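# Hook a cabinet door open with a pivoting hook

## Task

Open the cabinet door and let the hook that swings on the post hang tip-down through the eye on the door, touching none of the table, post, cabinet or door. The cabinet is not fixed and must finish standing flat on its base, or the task fails. It only counts if it stays that way without the robot holding anything in place.

## Robot and tools

Robot: two arms, left_arm and right_arm, each with a parallel gripper. Poses in results use one scene frame. The origin is on the table top midway between the arms, +z is up, +x points out over the table, and left_arm sits on the +y side. The names left and right do not match image sides. Bases may be tilted. Any mounting plates and the metal frame behind the arms are fixed obstacles. Printed hand positions can be off, more so at long reach.

State line: per arm, end_effector_position in metres and end_effector_quat_wxyz. The position is the point between the pads when closed. Fingers point along the gripper's +z and open and close along its y. Closed fingertips stick out about 19 mm past that point, open ones about 6 mm. Closing pushes the tips roughly 13 mm further out, so keep that gap above surfaces.

The 16-number row is used by both motion tools. It is one list covering both arms. Numbers 1-8 are left_arm: dx, dy, dz, rx, ry, rz, gripper position, gripper speed. Numbers 9-16 are the same eight for right_arm. All values lie in [-1, 1].
- dx..rz are an offset, not a pose. They are expressed in that gripper's own axes and counted from its pose in the latest result that showed it. Before any such result in a scene, and for the second and later calls within one reply, they count from where the arm stands when the action starts.
- Scale: 1.0 = 0.6 m, or 180 degrees for rx, ry, rz. Those three form one rotation vector.
- Zeros are not a hold. They pull the arm back to the reference pose.
- Gripper position: +1 is fully open (85 mm), 0 is about 41 mm, and the pads touch near -0.8. -1 closes until blocked, which is the way to grip firmly.
- Gripper speed: -1 is about 20 mm/s, 0 about 85, +1 about 150.
- To leave a gripper unchanged, resend its previous two numbers. A 0 there is a real command.

Tools:
- execute_actions {actions, pictures}. actions holds one item at most.
  - [] only returns the state.
  - {rows:[[16 numbers],...], steps:n} runs up to 15 steps of 1/30 s each (default 15). Row k applies at step k and the last row repeats. Every row is an offset from the same reference pose, not from the row before.
  - {steps:n} without rows is a wait of up to 300 steps, counted from the last result and including your reply time.
  - A refused call sends nothing.
- move {target: one row, speed}. Each gripper travels in a straight line toward its target, and both paths finish together. Paths last 0.5-10 s and are cut off at 10 s. speed is in m/s, from 0.002 to 0.5, default 0.25. Turning is capped at twice that value in rad/s. Rotations take the shorter way. Paths ignore obstacles and the other arm, and real motion may lag, stray or overshoot speed, especially near full reach. Faster touches and targets set deeper past contact press harder. The result adds a move: line with the ending (done, off_target, moving, held, fault), any limits (paced = the pose was clipped, held = steps were blocked, after which the arm may jump fast), and each gripper's distance from its target.
- wait {seconds 0-10}: lets the simulation run with nothing new sent.
- zoom_image {camera, region [x0,y0,x1,y1]}: returns a closer view of a region up to 504x504 px. Cameras: cam_head_left, cam_head_right, cam_left_wrist, cam_right_wrist, all 672x504.
- finished_scene {scene}: grades and ends the scene for good. Call it only when the hook is hanging free on its own.

Motion details: each step's command is clipped to within 70 mm and 16 degrees of the measured pose. Position has priority over orientation. Elbows never fully straighten. A far target can take several actions, and after an action ends the arm carries on only to its last clipped pose. Check the Hand target line and the reported pose before sending the remainder. "pose unreachable" means the clearance check changed or blocked that arm's command. HELD marks steps that were not sent.

Gripper readout: position_measured_pct ≈ 50 − 50×position, so 0 means fully open. If the fingers stop short of the command below about 90, they are holding something. Around 90 the pads have met on nothing, or on something thin. Fingers stay put until the position changes by 0.01 or more, but they re-close on their own if the object slips or is lost. A full close grips with about 190-235 N per pad. For a gentle grip, command a position only a little narrower than the object.

Hazards to avoid:
- Tipping the loose cabinet or knocking anything off the table. Either fails the task.
- The arms hitting or pressing each other.
- Hard impacts, slams, drops, slips and very hard pushes.
- Joint torque reaching the load limits: 48.6 N m for waist, shoulder, upper arm roll and elbow, 30.6 for forearm roll, wrist pitch and wrist roll. This freezes the arm for 10 s.
- Holding loads for long. Motors heat up, MOTOR HOT appears from 60 °C, and at 75 °C an OVER-TEMPERATURE FAULT lets the arm sink.

Expect occasional tugs on held parts and pushes on loose objects. Elapsed time counts, including the time you spend thinking.

Each tool is called after "Emit:" by a JSON object that holds its "fn" and its "kwargs", one argument or row to a line.

## Session

Emit:
{"fn": "execute_actions", "kwargs": {
  "actions": []
}}

Scene clock: 0.00 s of 4360.00 s.
left_arm: end_effector_position=(+0.2147, +0.4686, +0.3700) position_measured_pct=0.0 end_effector_quat_wxyz=(+0.072, +0.988, -0.089, +0.100) | right_arm: end_effector_position=(+0.5498, -0.6256, +0.2574) position_measured_pct=0.0 end_effector_quat_wxyz=(+0.380, -0.072, +0.922, +0.032)
Joint positions: left_arm=[-0.912 -0.803  0.422  2.468  0.228  0.853 -2.496] | right_arm=[ 1.202  0.134 -0.572  2.086  0.857 -0.268  1.546]
Joint velocities: left_arm=[ 0.     0.    -0.    -0.     0.     0.001  0.002] | right_arm=[-0.    -0.     0.001  0.    -0.    -0.001  0.001]
Motor temperatures (°C, as the motors report them): left_arm=[35 34 30 33 38 38 40] | right_arm=[32 29 30 32 37 38 36]
Hand target (left_arm): +0.215, +0.469, +0.370; +0.072, +0.988, -0.089, +0.100
Hand target (right_arm): +0.550, -0.626, +0.257; +0.380, -0.072, +0.922, +0.032

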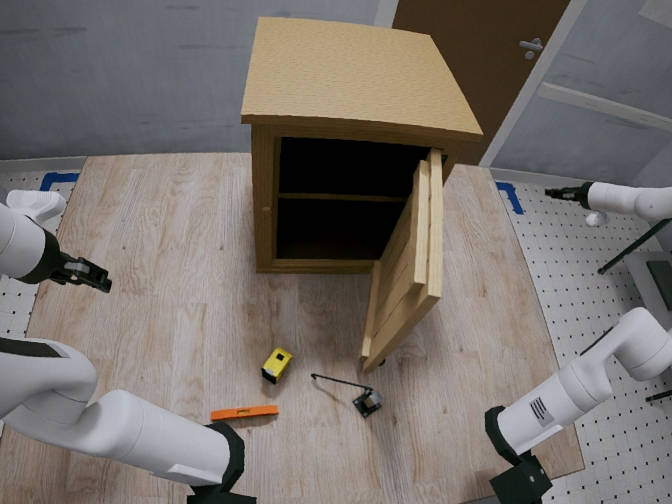

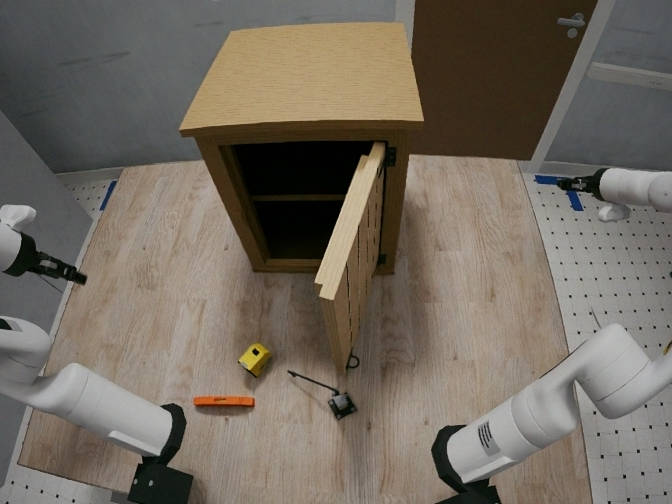

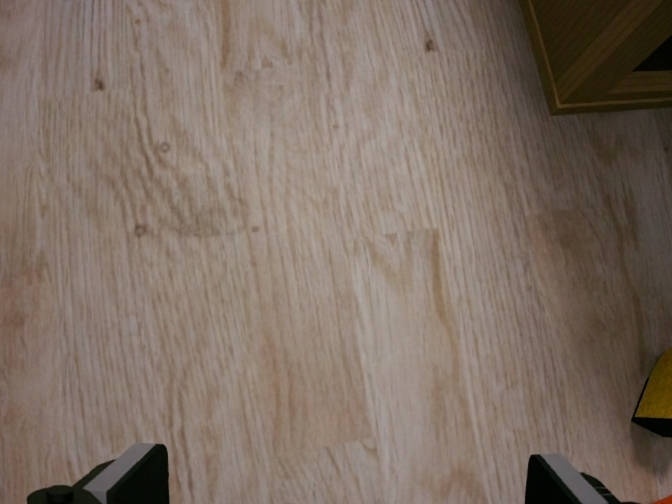

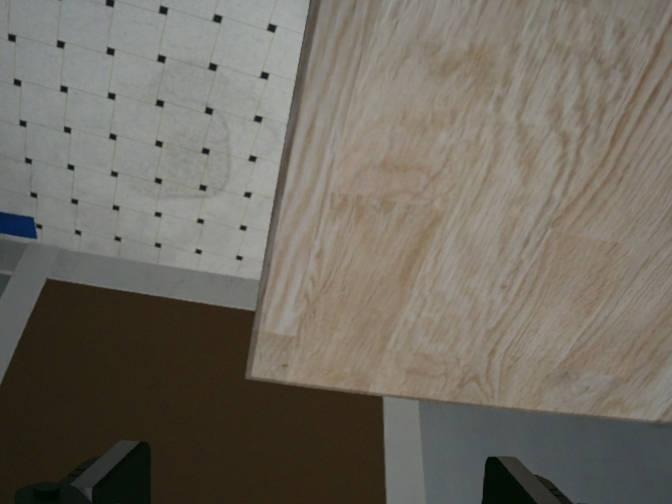

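Emit:
{"fn": "zoom_image", "kwargs": {
  "camera": "cam_head_right",
  "region": [230, 320, 430, 440]
}}

Emit:
{"fn": "zoom_image", "kwargs": {
  "camera": "cam_head_left",
  "region": [250, 320, 450, 440]
}}

Region (230, 320, 430, 440) of cam_head_right's 672x504 image, scaled by 2.520, with more detail than that image has; it fills the top 302 rows of this view, and the rest is white.

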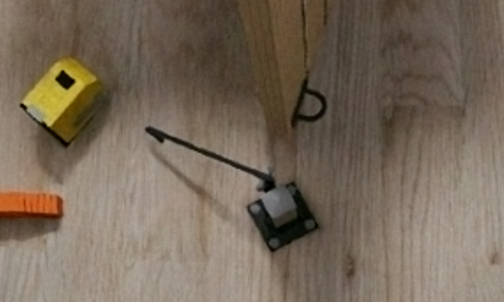

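Region (250, 320, 450, 440) of cam_head_left's 672x504 image, scaled by 2.520, with more detail than that image has; it fills the top 302 rows of this view, and the rest is white.

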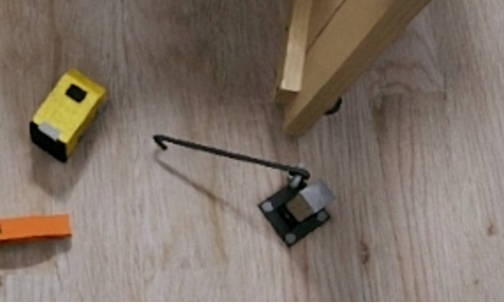

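Emit:
{"fn": "move", "kwargs": {
  "target": [-0.098,0.6,0.09,0.046,-0.064,-0.057,1,0, 0,0,0,0,0,0,1,0]
}}

Scene clock: 26.17 s of 4360.00 s.
left_arm: end_effector_position=(+0.0993, +0.1187, +0.3498) position_measured_pct=0.0 end_effector_quat_wxyz=(+0.001, +1.000, -0.000, -0.002) | right_arm: end_effector_position=(+0.5498, -0.6256, +0.2574) position_measured_pct=0.0 end_effector_quat_wxyz=(+0.380, -0.072, +0.922, +0.032)
Joint positions: left_arm=[-0.838 -1.63   1.454  2.095  0.942  1.57  -1.452] | right_arm=[ 1.202  0.134 -0.572  2.086  0.857 -0.268  1.546]
Joint velocities: left_arm=[-0.002 -0.004  0.003 -0.004 -0.001 -0.002  0.003] | right_arm=[-0.     0.     0.    -0.    -0.     0.001 -0.001]
Motor temperatures (°C, as the motors report them): left_arm=[35 34 30 34 38 38 40] | right_arm=[32 30 30 32 37 38 36]
Hand target (left_arm): +0.099, +0.119, +0.350; +0.001, +1.000, +0.000, -0.001
Hand target (right_arm): +0.550, -0.626, +0.257; +0.380, -0.072, +0.922, +0.032
Off the commanded pose (left_arm): 0.000 m, 0 deg.
Off the commanded pose (right_arm): 0.000 m, 0 deg.
After step 90, 21.17 s passed at rest.
move: done

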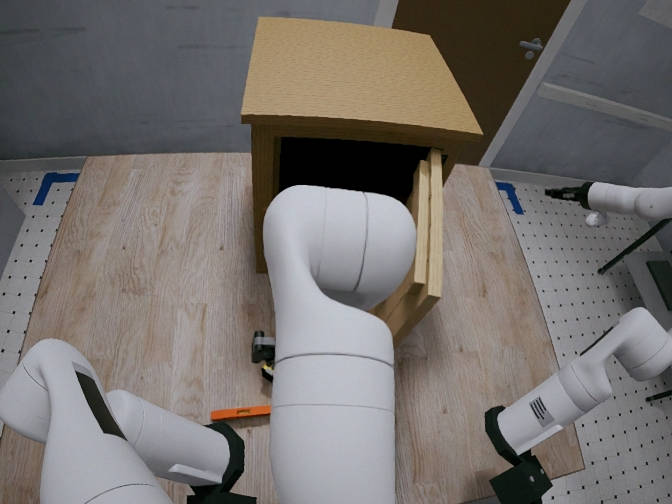

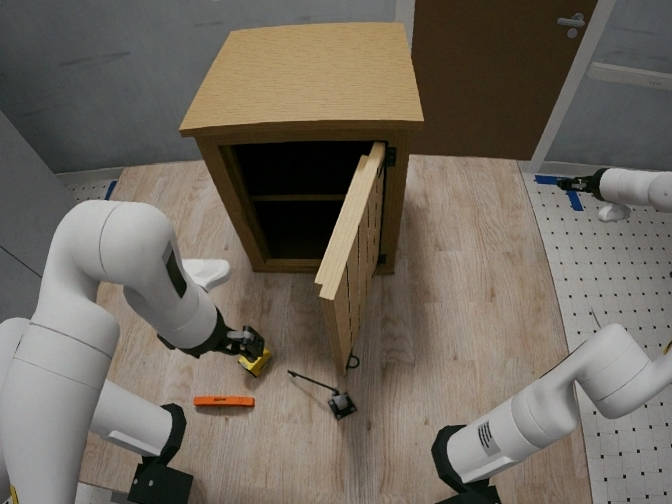

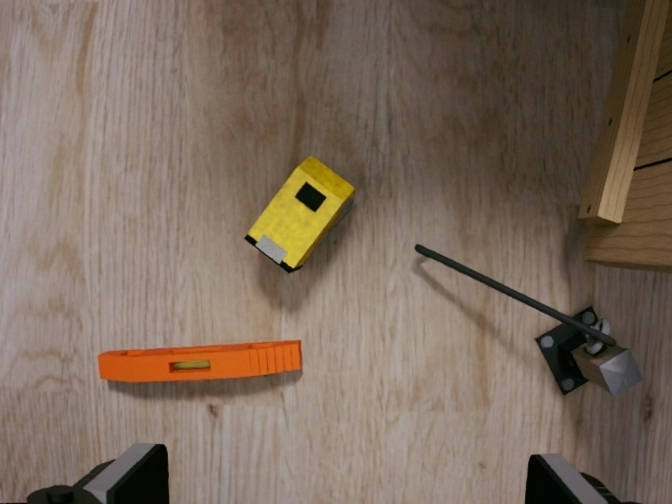

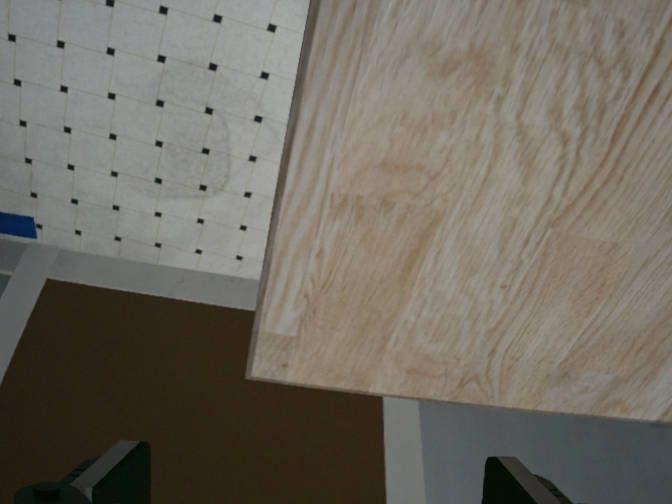

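Emit:
{"fn": "move", "kwargs": {
  "target": [0,0.1333,0,0,0,0,1,0, 0,0,0,0,0,0,1,0]
}}

Scene clock: 38.57 s of 4360.00 s.
left_arm: end_effector_position=(+0.0991, +0.0386, +0.3499) position_measured_pct=0.0 end_effector_quat_wxyz=(+0.002, +1.000, -0.000, -0.002) | right_arm: end_effector_position=(+0.5498, -0.6256, +0.2574) position_measured_pct=0.0 end_effector_quat_wxyz=(+0.380, -0.072, +0.922, +0.032)
Joint positions: left_arm=[-0.887 -1.695  1.529  1.862  1.044  1.636 -1.268] | right_arm=[ 1.202  0.134 -0.572  2.086  0.857 -0.268  1.546]
Joint velocities: left_arm=[-0.005 -0.002  0.001 -0.003 -0.001  0.     0.001] | right_arm=[ 0.    -0.     0.001  0.     0.     0.001 -0.003]
Motor temperatures (°C, as the motors report them): left_arm=[35 35 30 34 38 38 40] | right_arm=[32 30 30 32 37 38 36]
Hand target (left_arm): +0.099, +0.039, +0.350; +0.001, +1.000, -0.000, -0.002
Hand target (right_arm): +0.550, -0.626, +0.257; +0.380, -0.072, +0.922, +0.032
Off the commanded pose (left_arm): 0.000 m, 0 deg.
Off the commanded pose (right_arm): 0.000 m, 0 deg.
After step 90, 8.53 s passed at rest.
move: done

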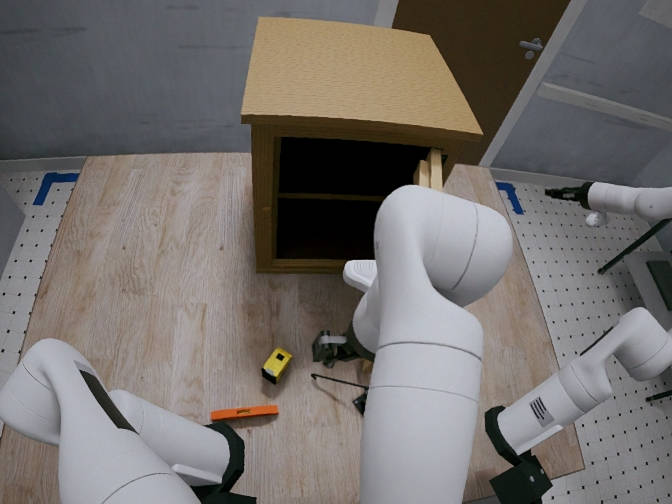

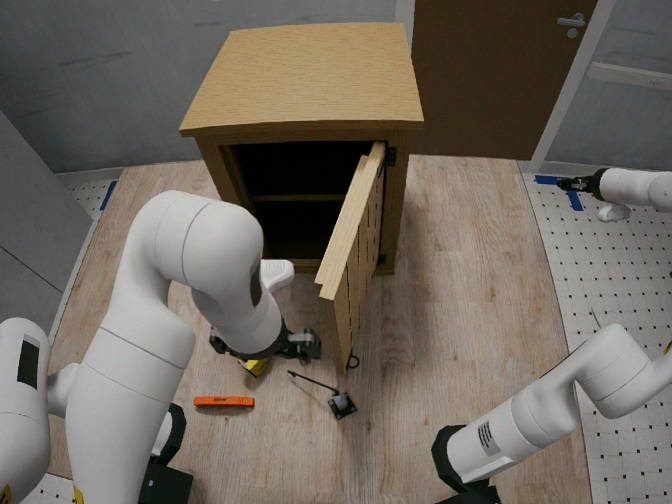

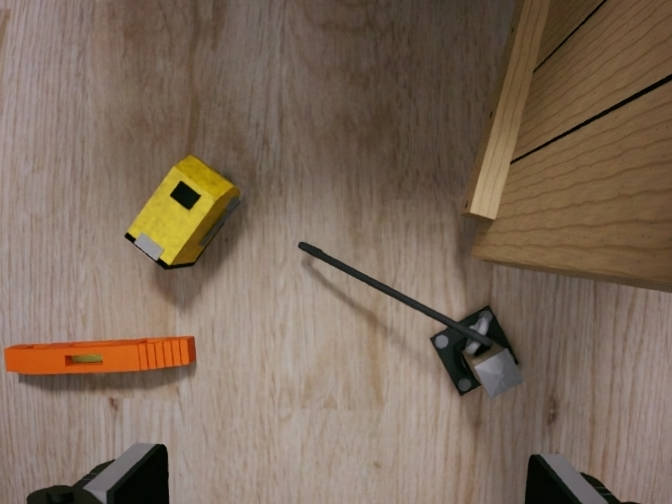

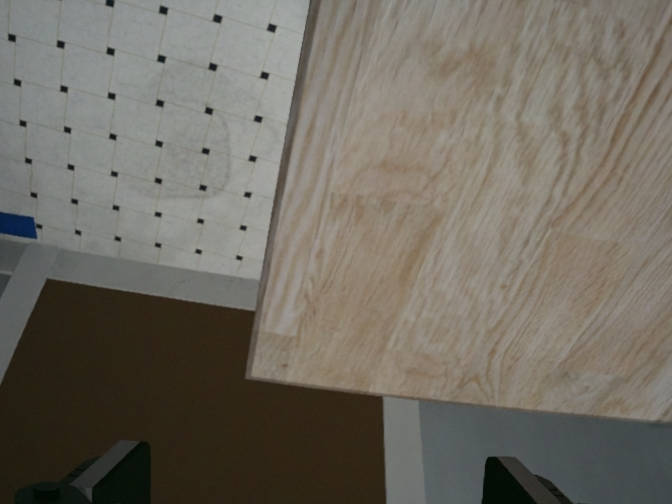

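Emit:
{"fn": "move", "kwargs": {
  "target": [-0.117,0,0,0,0,0,1,0, 0.408,0.71,-0.267,0.021,0.248,0.047,-1,0]
}}

Emit:
{"fn": "move", "kwargs": {
  "target": [0,0,0,0,0,0,1,0, 0,0,0,-0.25,0,0,-1,0]
}}

Scene clock: 106.53 s of 4360.00 s.
left_arm: end_effector_position=(+0.0289, +0.0385, +0.3502) position_measured_pct=0.0 end_effector_quat_wxyz=(+0.002, +1.000, -0.000, -0.002) | right_arm: end_effector_position=(+0.2022, -0.2520, +0.2001) position_measured_pct=91.7 end_effector_quat_wxyz=(+0.002, +0.002, +1.000, -0.003)
Joint positions: left_arm=[-0.725 -1.712  1.56   1.884  1.071  1.699 -1.145] | right_arm=[-1.442  0.961  0.882  2.578 -0.794  0.119  1.47 ]
Joint velocities: left_arm=[-0.    -0.     0.     0.001 -0.     0.    -0.   ] | right_arm=[-0.016  0.016  0.002 -0.002  0.002  0.004 -0.003]
Motor temperatures (°C, as the motors report them): left_arm=[35 36 30 34 38 38 40] | right_arm=[32 31 30 32 37 38 36]
Hand target (left_arm): +0.029, +0.039, +0.350; +0.002, +1.000, -0.000, -0.002
Hand target (right_arm): +0.202, -0.252, +0.200; +0.003, +0.001, +1.000, -0.004
Off the commanded pose (left_arm): 0.000 m, 0 deg.
Off the commanded pose (right_arm): 0.003 m, 0 deg.
After step 90, 60.87 s passed at rest.
move: done; limits=paced

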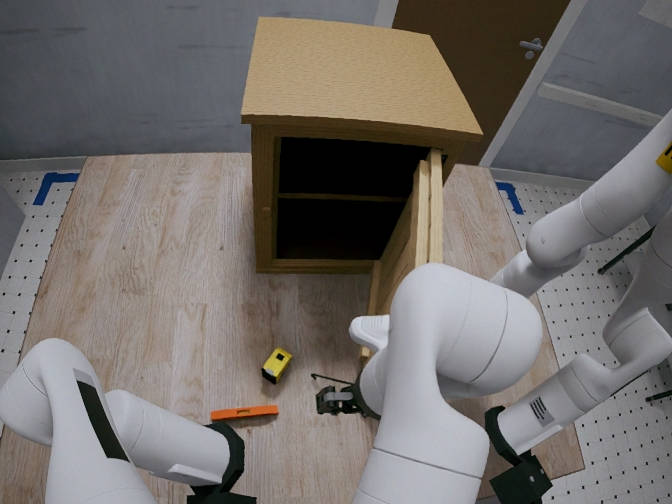

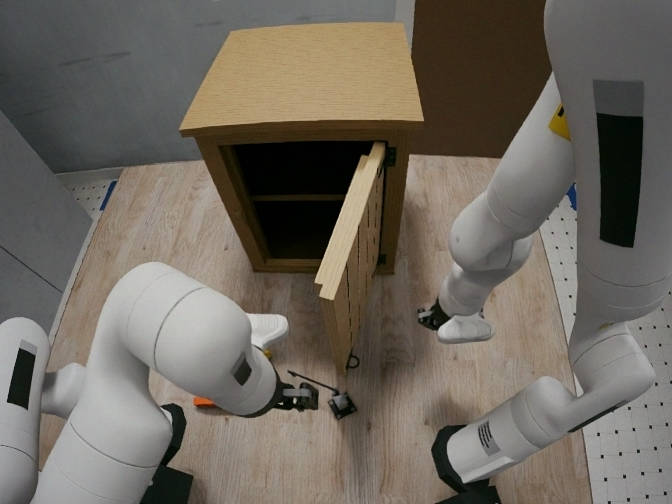

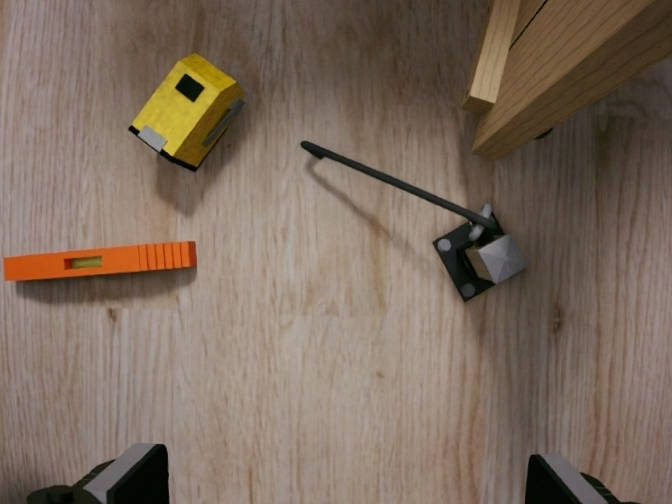

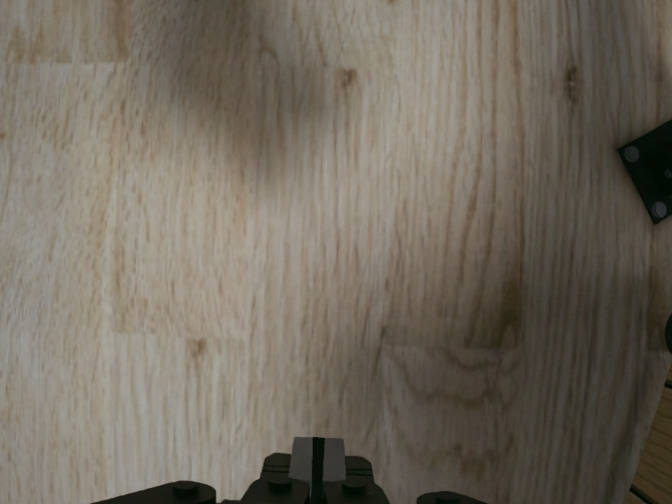

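Scene clock: 109.87 s of 4360.00 s.
left_arm: end_effector_position=(+0.0289, +0.0385, +0.3502) position_measured_pct=0.0 end_effector_quat_wxyz=(+0.002, +1.000, -0.000, -0.002) | right_arm: end_effector_position=(+0.2011, -0.2501, +0.1999) position_measured_pct=91.7 end_effector_quat_wxyz=(-0.077, -0.031, +0.907, +0.412)
Joint positions: left_arm=[-0.725 -1.712  1.56   1.884  1.071  1.699 -1.145] | right_arm=[ 0.797  0.557 -0.61   2.582 -0.39   0.008  2.234]
Joint velocities: left_arm=[-0.001  0.     0.     0.002  0.     0.003  0.001] | right_arm=[ 0.061  0.02  -0.035  0.     0.008 -0.002  0.027]
Motor temperatures (°C, as the motors report them): left_arm=[35 36 30 34 38 38 40] | right_arm=[32 31 30 32 37 38 36]
Hand target (left_arm): +0.029, +0.039, +0.350; +0.002, +1.000, -0.000, -0.002
Hand target (right_arm): +0.201, -0.250, +0.200; -0.077, -0.031, +0.907, +0.413
Off the commanded pose (left_arm): 0.000 m, 0 deg.
Off the commanded pose (right_arm): 0.002 m, 11 deg.
joint sent to its limit (right arm) — the command would take joint 4 (elbow) past its upper limit, so that joint was sent only as far as its limit.
move: off_target (right_arm); limits=paced

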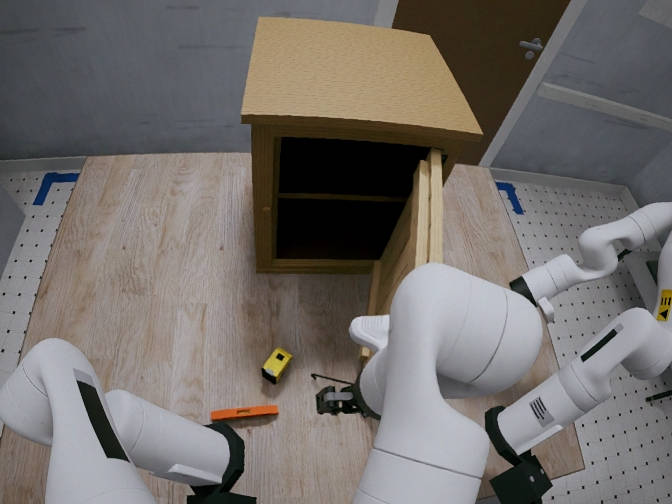

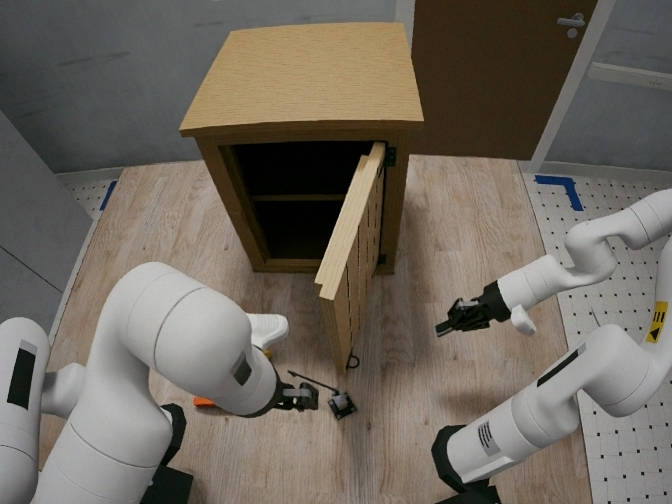

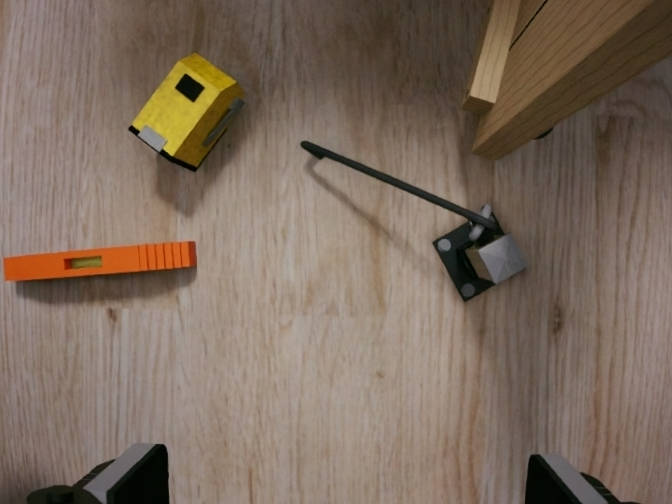

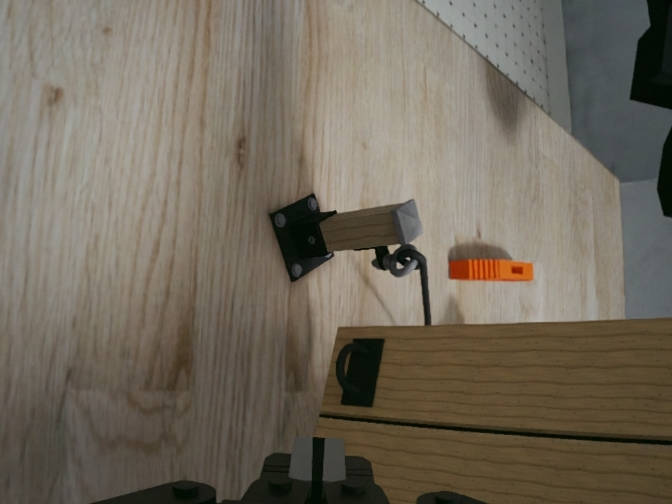

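Emit:
{"fn": "move", "kwargs": {
  "target": [0,0,0,0,0,0,1,0, -0.108,0.143,0.147,0,0,0,-1,0],
  "speed": 0.15
}}

Emit:
{"fn": "move", "kwargs": {
  "target": [0,0,0,0,0,0,1,0, -0.049,0.088,0.094,0,0,0,-1,0],
  "speed": 0.04
}}

Scene clock: 125.97 s of 4360.00 s.
left_arm: end_effector_position=(+0.0289, +0.0385, +0.3502) position_measured_pct=0.0 end_effector_quat_wxyz=(+0.002, +1.000, -0.000, -0.002) | right_arm: end_effector_position=(+0.2513, -0.1213, +0.1992) position_measured_pct=91.7 end_effector_quat_wxyz=(-0.076, -0.032, +0.908, +0.411)
Joint positions: left_arm=[-0.725 -1.712  1.56   1.884  1.071  1.699 -1.145] | right_arm=[ 0.285  0.771 -0.557  2.429 -0.612 -0.209  2.085]
Joint velocities: left_arm=[-0.     0.     0.    -0.    -0.    -0.    -0.002] | right_arm=[-0.007  0.003 -0.    -0.001 -0.001  0.001  0.   ]
Motor temperatures (°C, as the motors report them): left_arm=[35 37 30 34 38 38 40] | right_arm=[32 31 30 32 37 38 36]
Hand target (left_arm): +0.029, +0.039, +0.350; +0.002, +1.000, -0.000, -0.002
Hand target (right_arm): +0.251, -0.121, +0.199; -0.077, -0.032, +0.908, +0.411
Off the commanded pose (left_arm): 0.000 m, 0 deg.
Off the commanded pose (right_arm): 0.001 m, 0 deg.
After step 90, 11.67 s passed at rest.
move: done

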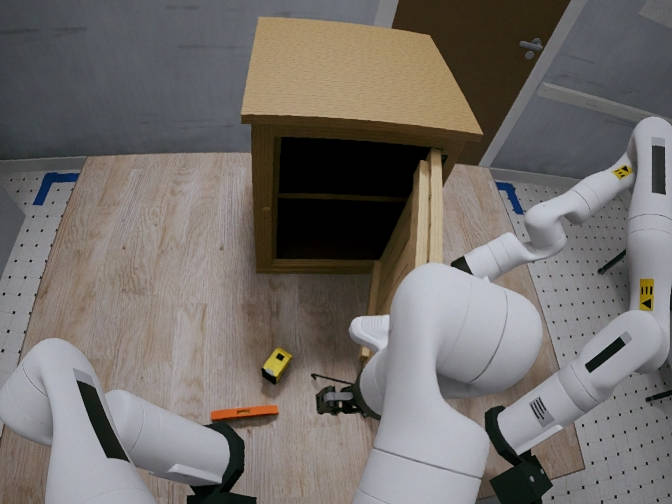

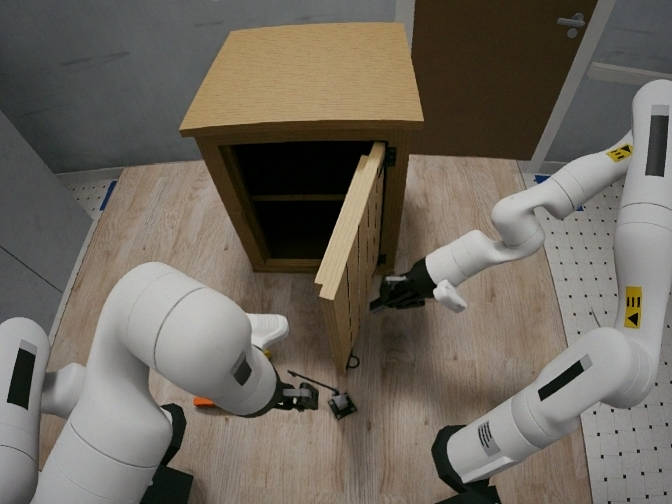

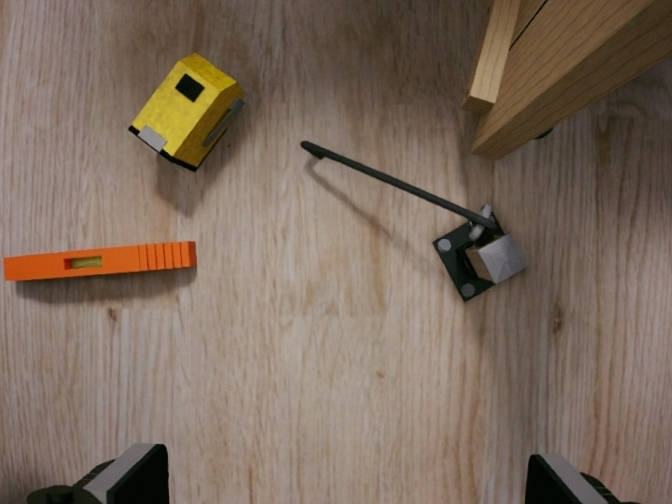

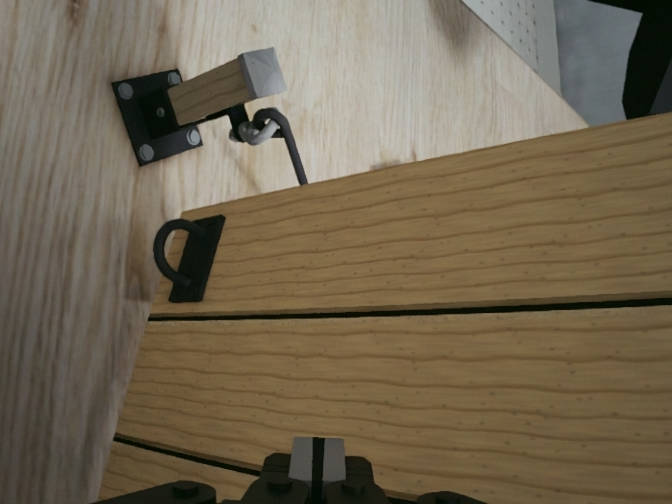

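Scene clock: 128.33 s of 4360.00 s.
left_arm: end_effector_position=(+0.0289, +0.0385, +0.3502) position_measured_pct=0.0 end_effector_quat_wxyz=(+0.002, +1.000, -0.000, -0.002) | right_arm: end_effector_position=(+0.2717, -0.0415, +0.1985) position_measured_pct=91.7 end_effector_quat_wxyz=(-0.076, -0.032, +0.908, +0.410)
Joint positions: left_arm=[-0.725 -1.712  1.56   1.884  1.071  1.699 -1.145] | right_arm=[ 0.059  0.887 -0.511  2.28  -0.712 -0.247  2.049]
Joint velocities: left_arm=[ 0.  0. -0.  0.  0.  0. -0.] | right_arm=[-0.005  0.002  0.    -0.001 -0.001  0.001  0.001]
Motor temperatures (°C, as the motors report them): left_arm=[35 37 30 34 38 38 40] | right_arm=[32 31 30 32 37 38 36]
Hand target (left_arm): +0.029, +0.039, +0.350; +0.002, +1.000, -0.000, -0.002
Hand target (right_arm): +0.272, -0.041, +0.199; -0.076, -0.032, +0.908, +0.411
Off the commanded pose (left_arm): 0.000 m, 0 deg.
Off the commanded pose (right_arm): 0.001 m, 0 deg.
move: done

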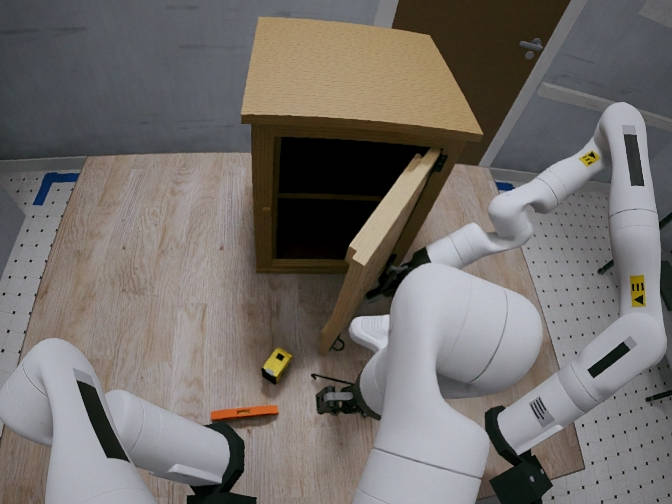

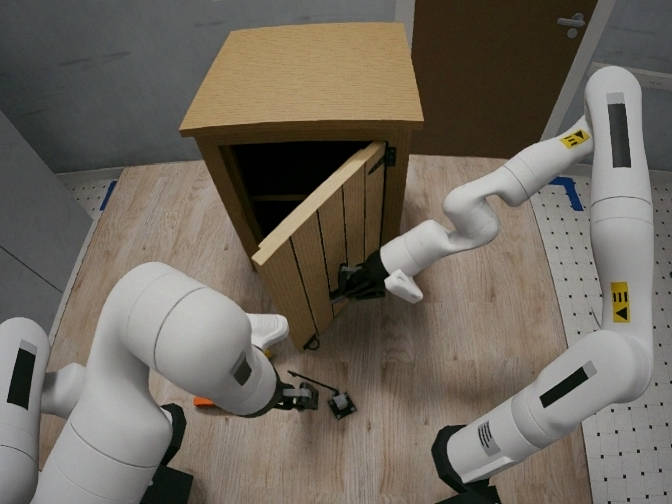

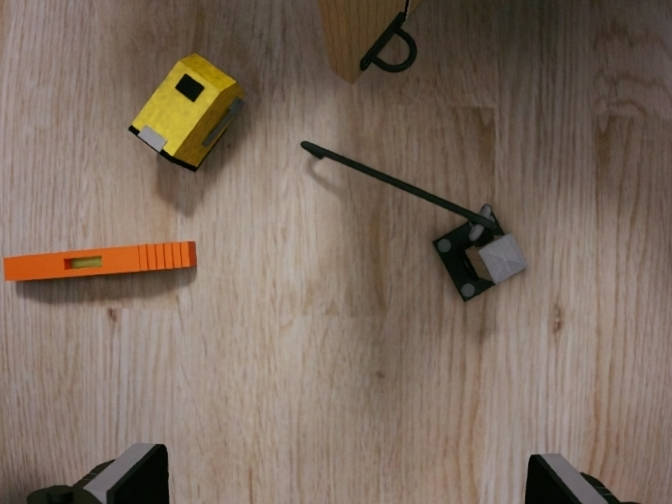

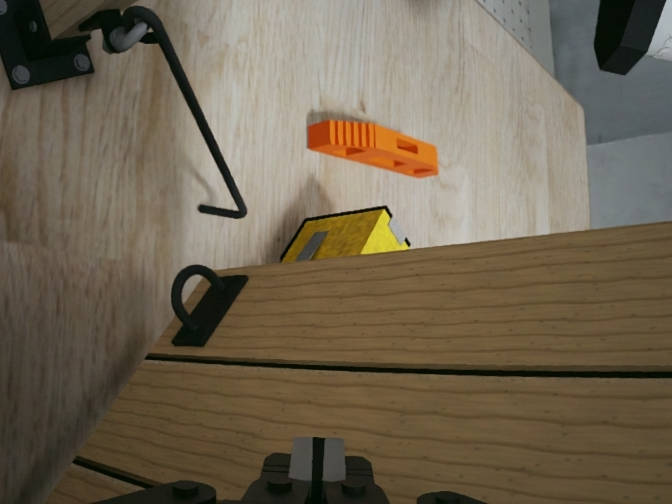

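Emit:
{"fn": "move", "kwargs": {
  "target": [0.167,0.05,0.3,0,0,-0.372,1,0, 0,0,-0.13,0,0,0,-1,0]
}}

Emit:
{"fn": "move", "kwargs": {
  "target": [0,0,0,0,0.167,0,0.3,0, 0,0,0,0,0,0,-1,0]
}}

Scene clock: 149.07 s of 4360.00 s.
left_arm: end_effector_position=(+0.1286, +0.0088, +0.1701) position_measured_pct=0.0 end_effector_quat_wxyz=(+0.001, +0.834, +0.552, -0.002) | right_arm: end_effector_position=(+0.2845, -0.0994, +0.2490) position_measured_pct=91.7 end_effector_quat_wxyz=(-0.076, -0.031, +0.908, +0.410)
Joint positions: left_arm=[-0.96  -2.099  1.672  1.909  1.476  1.566 -0.21 ] | right_arm=[ 0.023  0.607 -0.38   2.33  -0.766  0.011  2.065]
Joint velocities: left_arm=[-0.003 -0.003  0.001 -0.003 -0.001 -0.003  0.   ] | right_arm=[-0.002 -0.003  0.     0.    -0.     0.002 -0.003]
Motor temperatures (°C, as the motors report them): left_arm=[35 37 31 34 38 38 40] | right_arm=[32 32 30 32 37 38 36]
Hand target (left_arm): +0.129, +0.009, +0.170; +0.000, +0.834, +0.552, -0.002
Hand target (right_arm): +0.285, -0.099, +0.249; -0.076, -0.031, +0.908, +0.410
Off the commanded pose (left_arm): 0.001 m, 0 deg.
Off the commanded pose (right_arm): 0.000 m, 0 deg.
After step 90, 14.97 s passed at rest.
move: done

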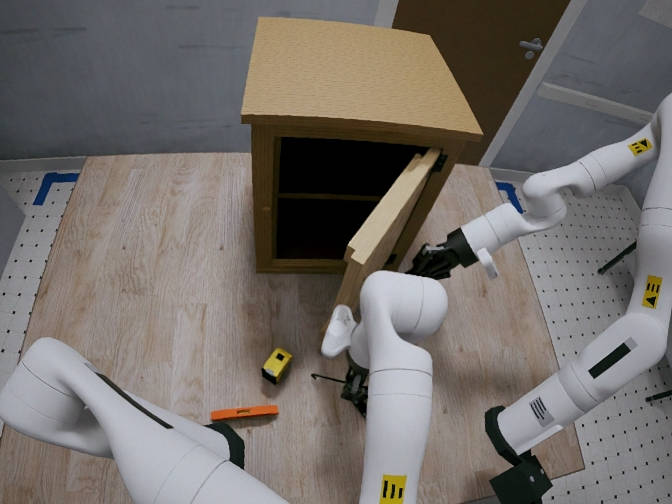

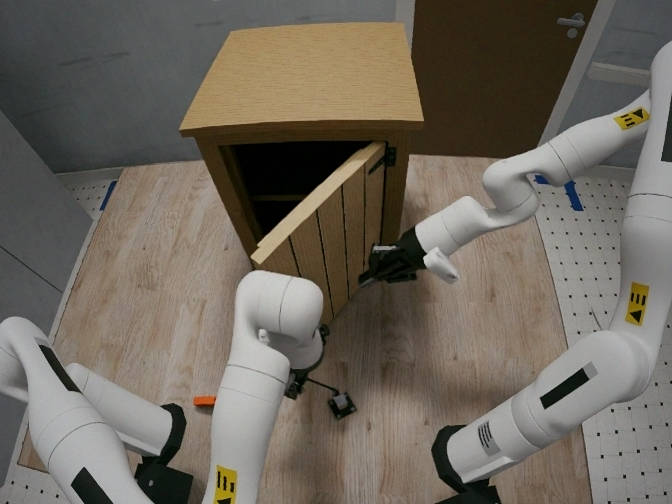

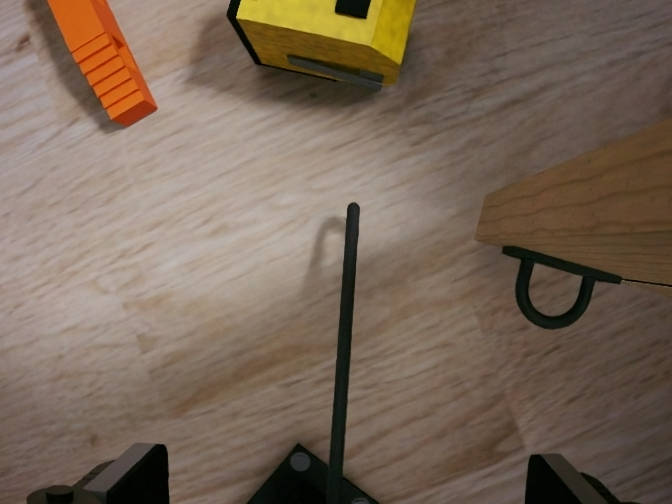

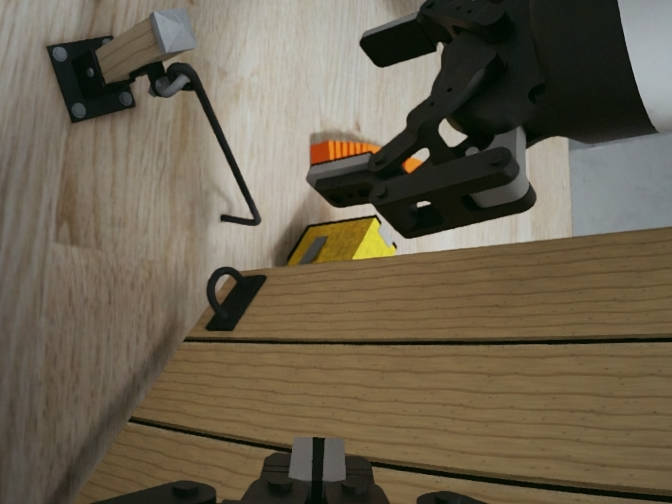

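Scene clock: 150.57 s of 4360.00 s.
left_arm: end_effector_position=(+0.1281, +0.0087, +0.1697) position_measured_pct=34.9 end_effector_quat_wxyz=(-0.143, +0.807, +0.532, +0.213) | right_arm: end_effector_position=(+0.2845, -0.0994, +0.2490) position_measured_pct=91.7 end_effector_quat_wxyz=(-0.076, -0.031, +0.908, +0.410)
Joint positions: left_arm=[-0.957 -2.241  1.641  1.397  1.121  1.76   0.226] | right_arm=[ 0.023  0.607 -0.38   2.33  -0.766  0.011  2.065]
Joint velocities: left_arm=[-0.005 -0.003  0.001 -0.007 -0.001  0.002  0.001] | right_arm=[ 0.     0.     0.     0.     0.001 -0.001  0.   ]
Motor temperatures (°C, as the motors report them): left_arm=[35 37 31 34 38 38 40] | right_arm=[32 32 30 32 37 38 36]
Hand target (left_arm): +0.128, +0.009, +0.170; -0.143, +0.807, +0.532, +0.213
Hand target (right_arm): +0.284, -0.099, +0.249; -0.076, -0.031, +0.908, +0.410
Off the commanded pose (left_arm): 0.001 m, 0 deg.
Off the commanded pose (right_arm): 0.000 m, 0 deg.
move: done

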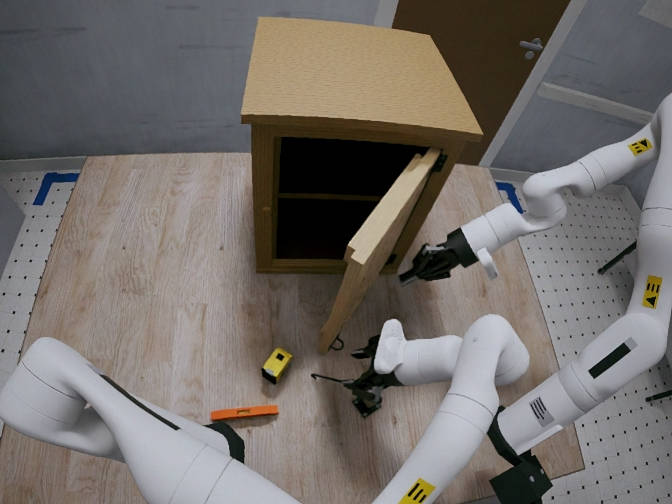

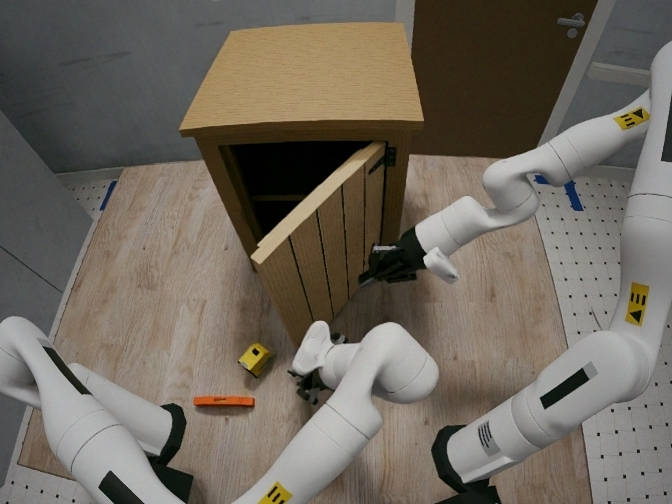

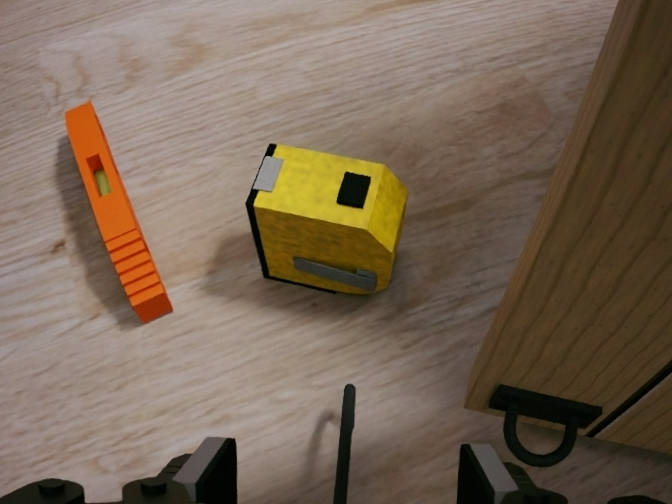

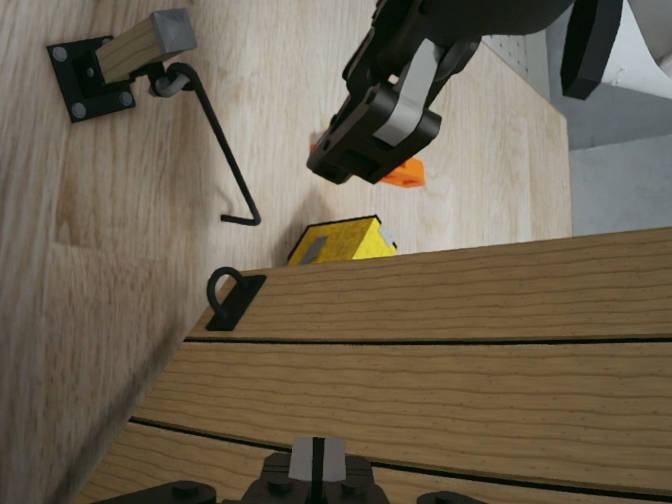

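Emit:
{"fn": "move", "kwargs": {
  "target": [-0.0667,0,0.1155,0,0,0,0.3,0, 0,0,0,0,0,0,-1,0],
  "speed": 0.1
}}

Scene clock: 161.03 s of 4360.00 s.
left_arm: end_effector_position=(+0.1273, +0.0083, +0.0902) position_measured_pct=34.9 end_effector_quat_wxyz=(-0.143, +0.807, +0.533, +0.212) | right_arm: end_effector_position=(+0.2845, -0.0994, +0.2490) position_measured_pct=91.7 end_effector_quat_wxyz=(-0.076, -0.031, +0.908, +0.410)
Joint positions: left_arm=[-0.982 -2.249  1.875  1.362  1.089  1.546  0.35 ] | right_arm=[ 0.023  0.607 -0.38   2.33  -0.766  0.011  2.065]
Joint velocities: left_arm=[-0.002 -0.001  0.002 -0.001 -0.002 -0.002 -0.   ] | right_arm=[ 0.    -0.     0.001 -0.    -0.    -0.    -0.002]
Motor temperatures (°C, as the motors report them): left_arm=[35 38 31 34 38 38 40] | right_arm=[32 32 30 32 37 38 36]
Hand target (left_arm): +0.128, +0.009, +0.090; -0.143, +0.807, +0.533, +0.213
Hand target (right_arm): +0.284, -0.099, +0.249; -0.076, -0.031, +0.908, +0.410
Off the commanded pose (left_arm): 0.001 m, 0 deg.
Off the commanded pose (right_arm): 0.000 m, 0 deg.
After step 90, 6.30 s passed at rest.
move: done

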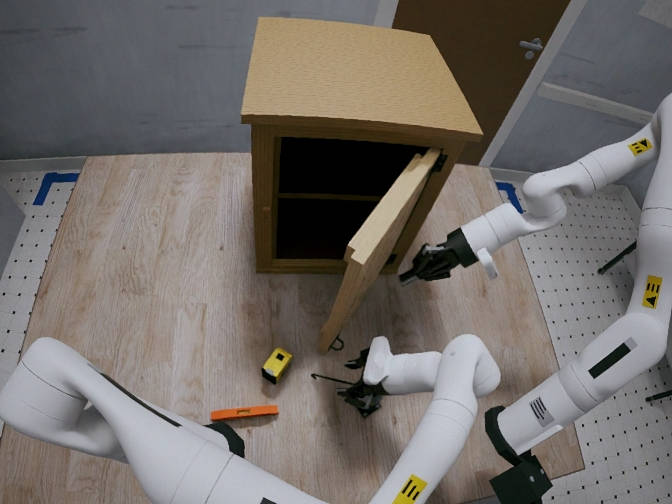

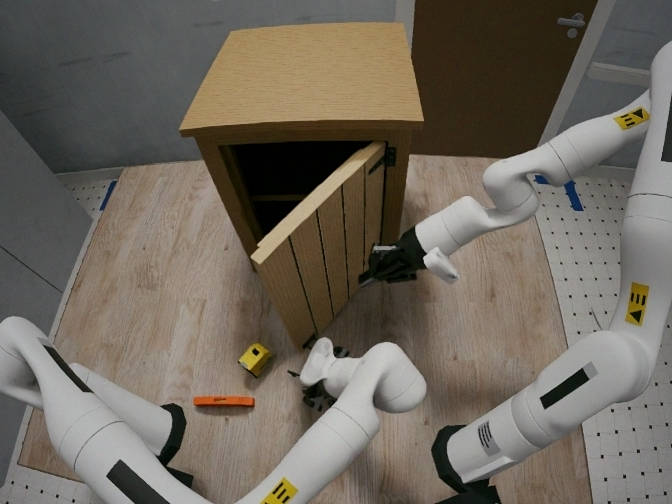

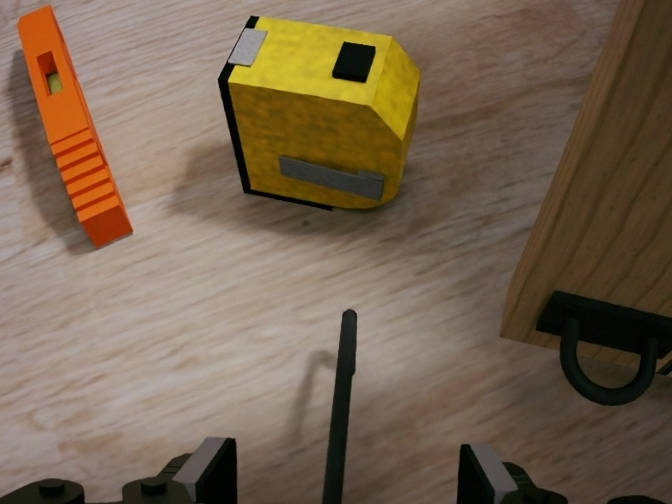

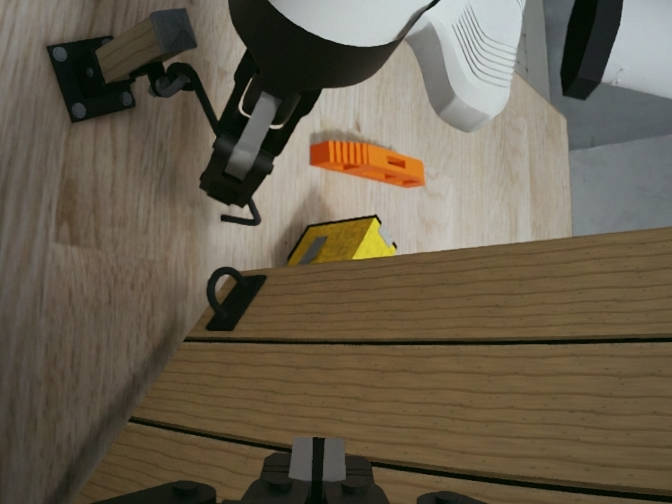

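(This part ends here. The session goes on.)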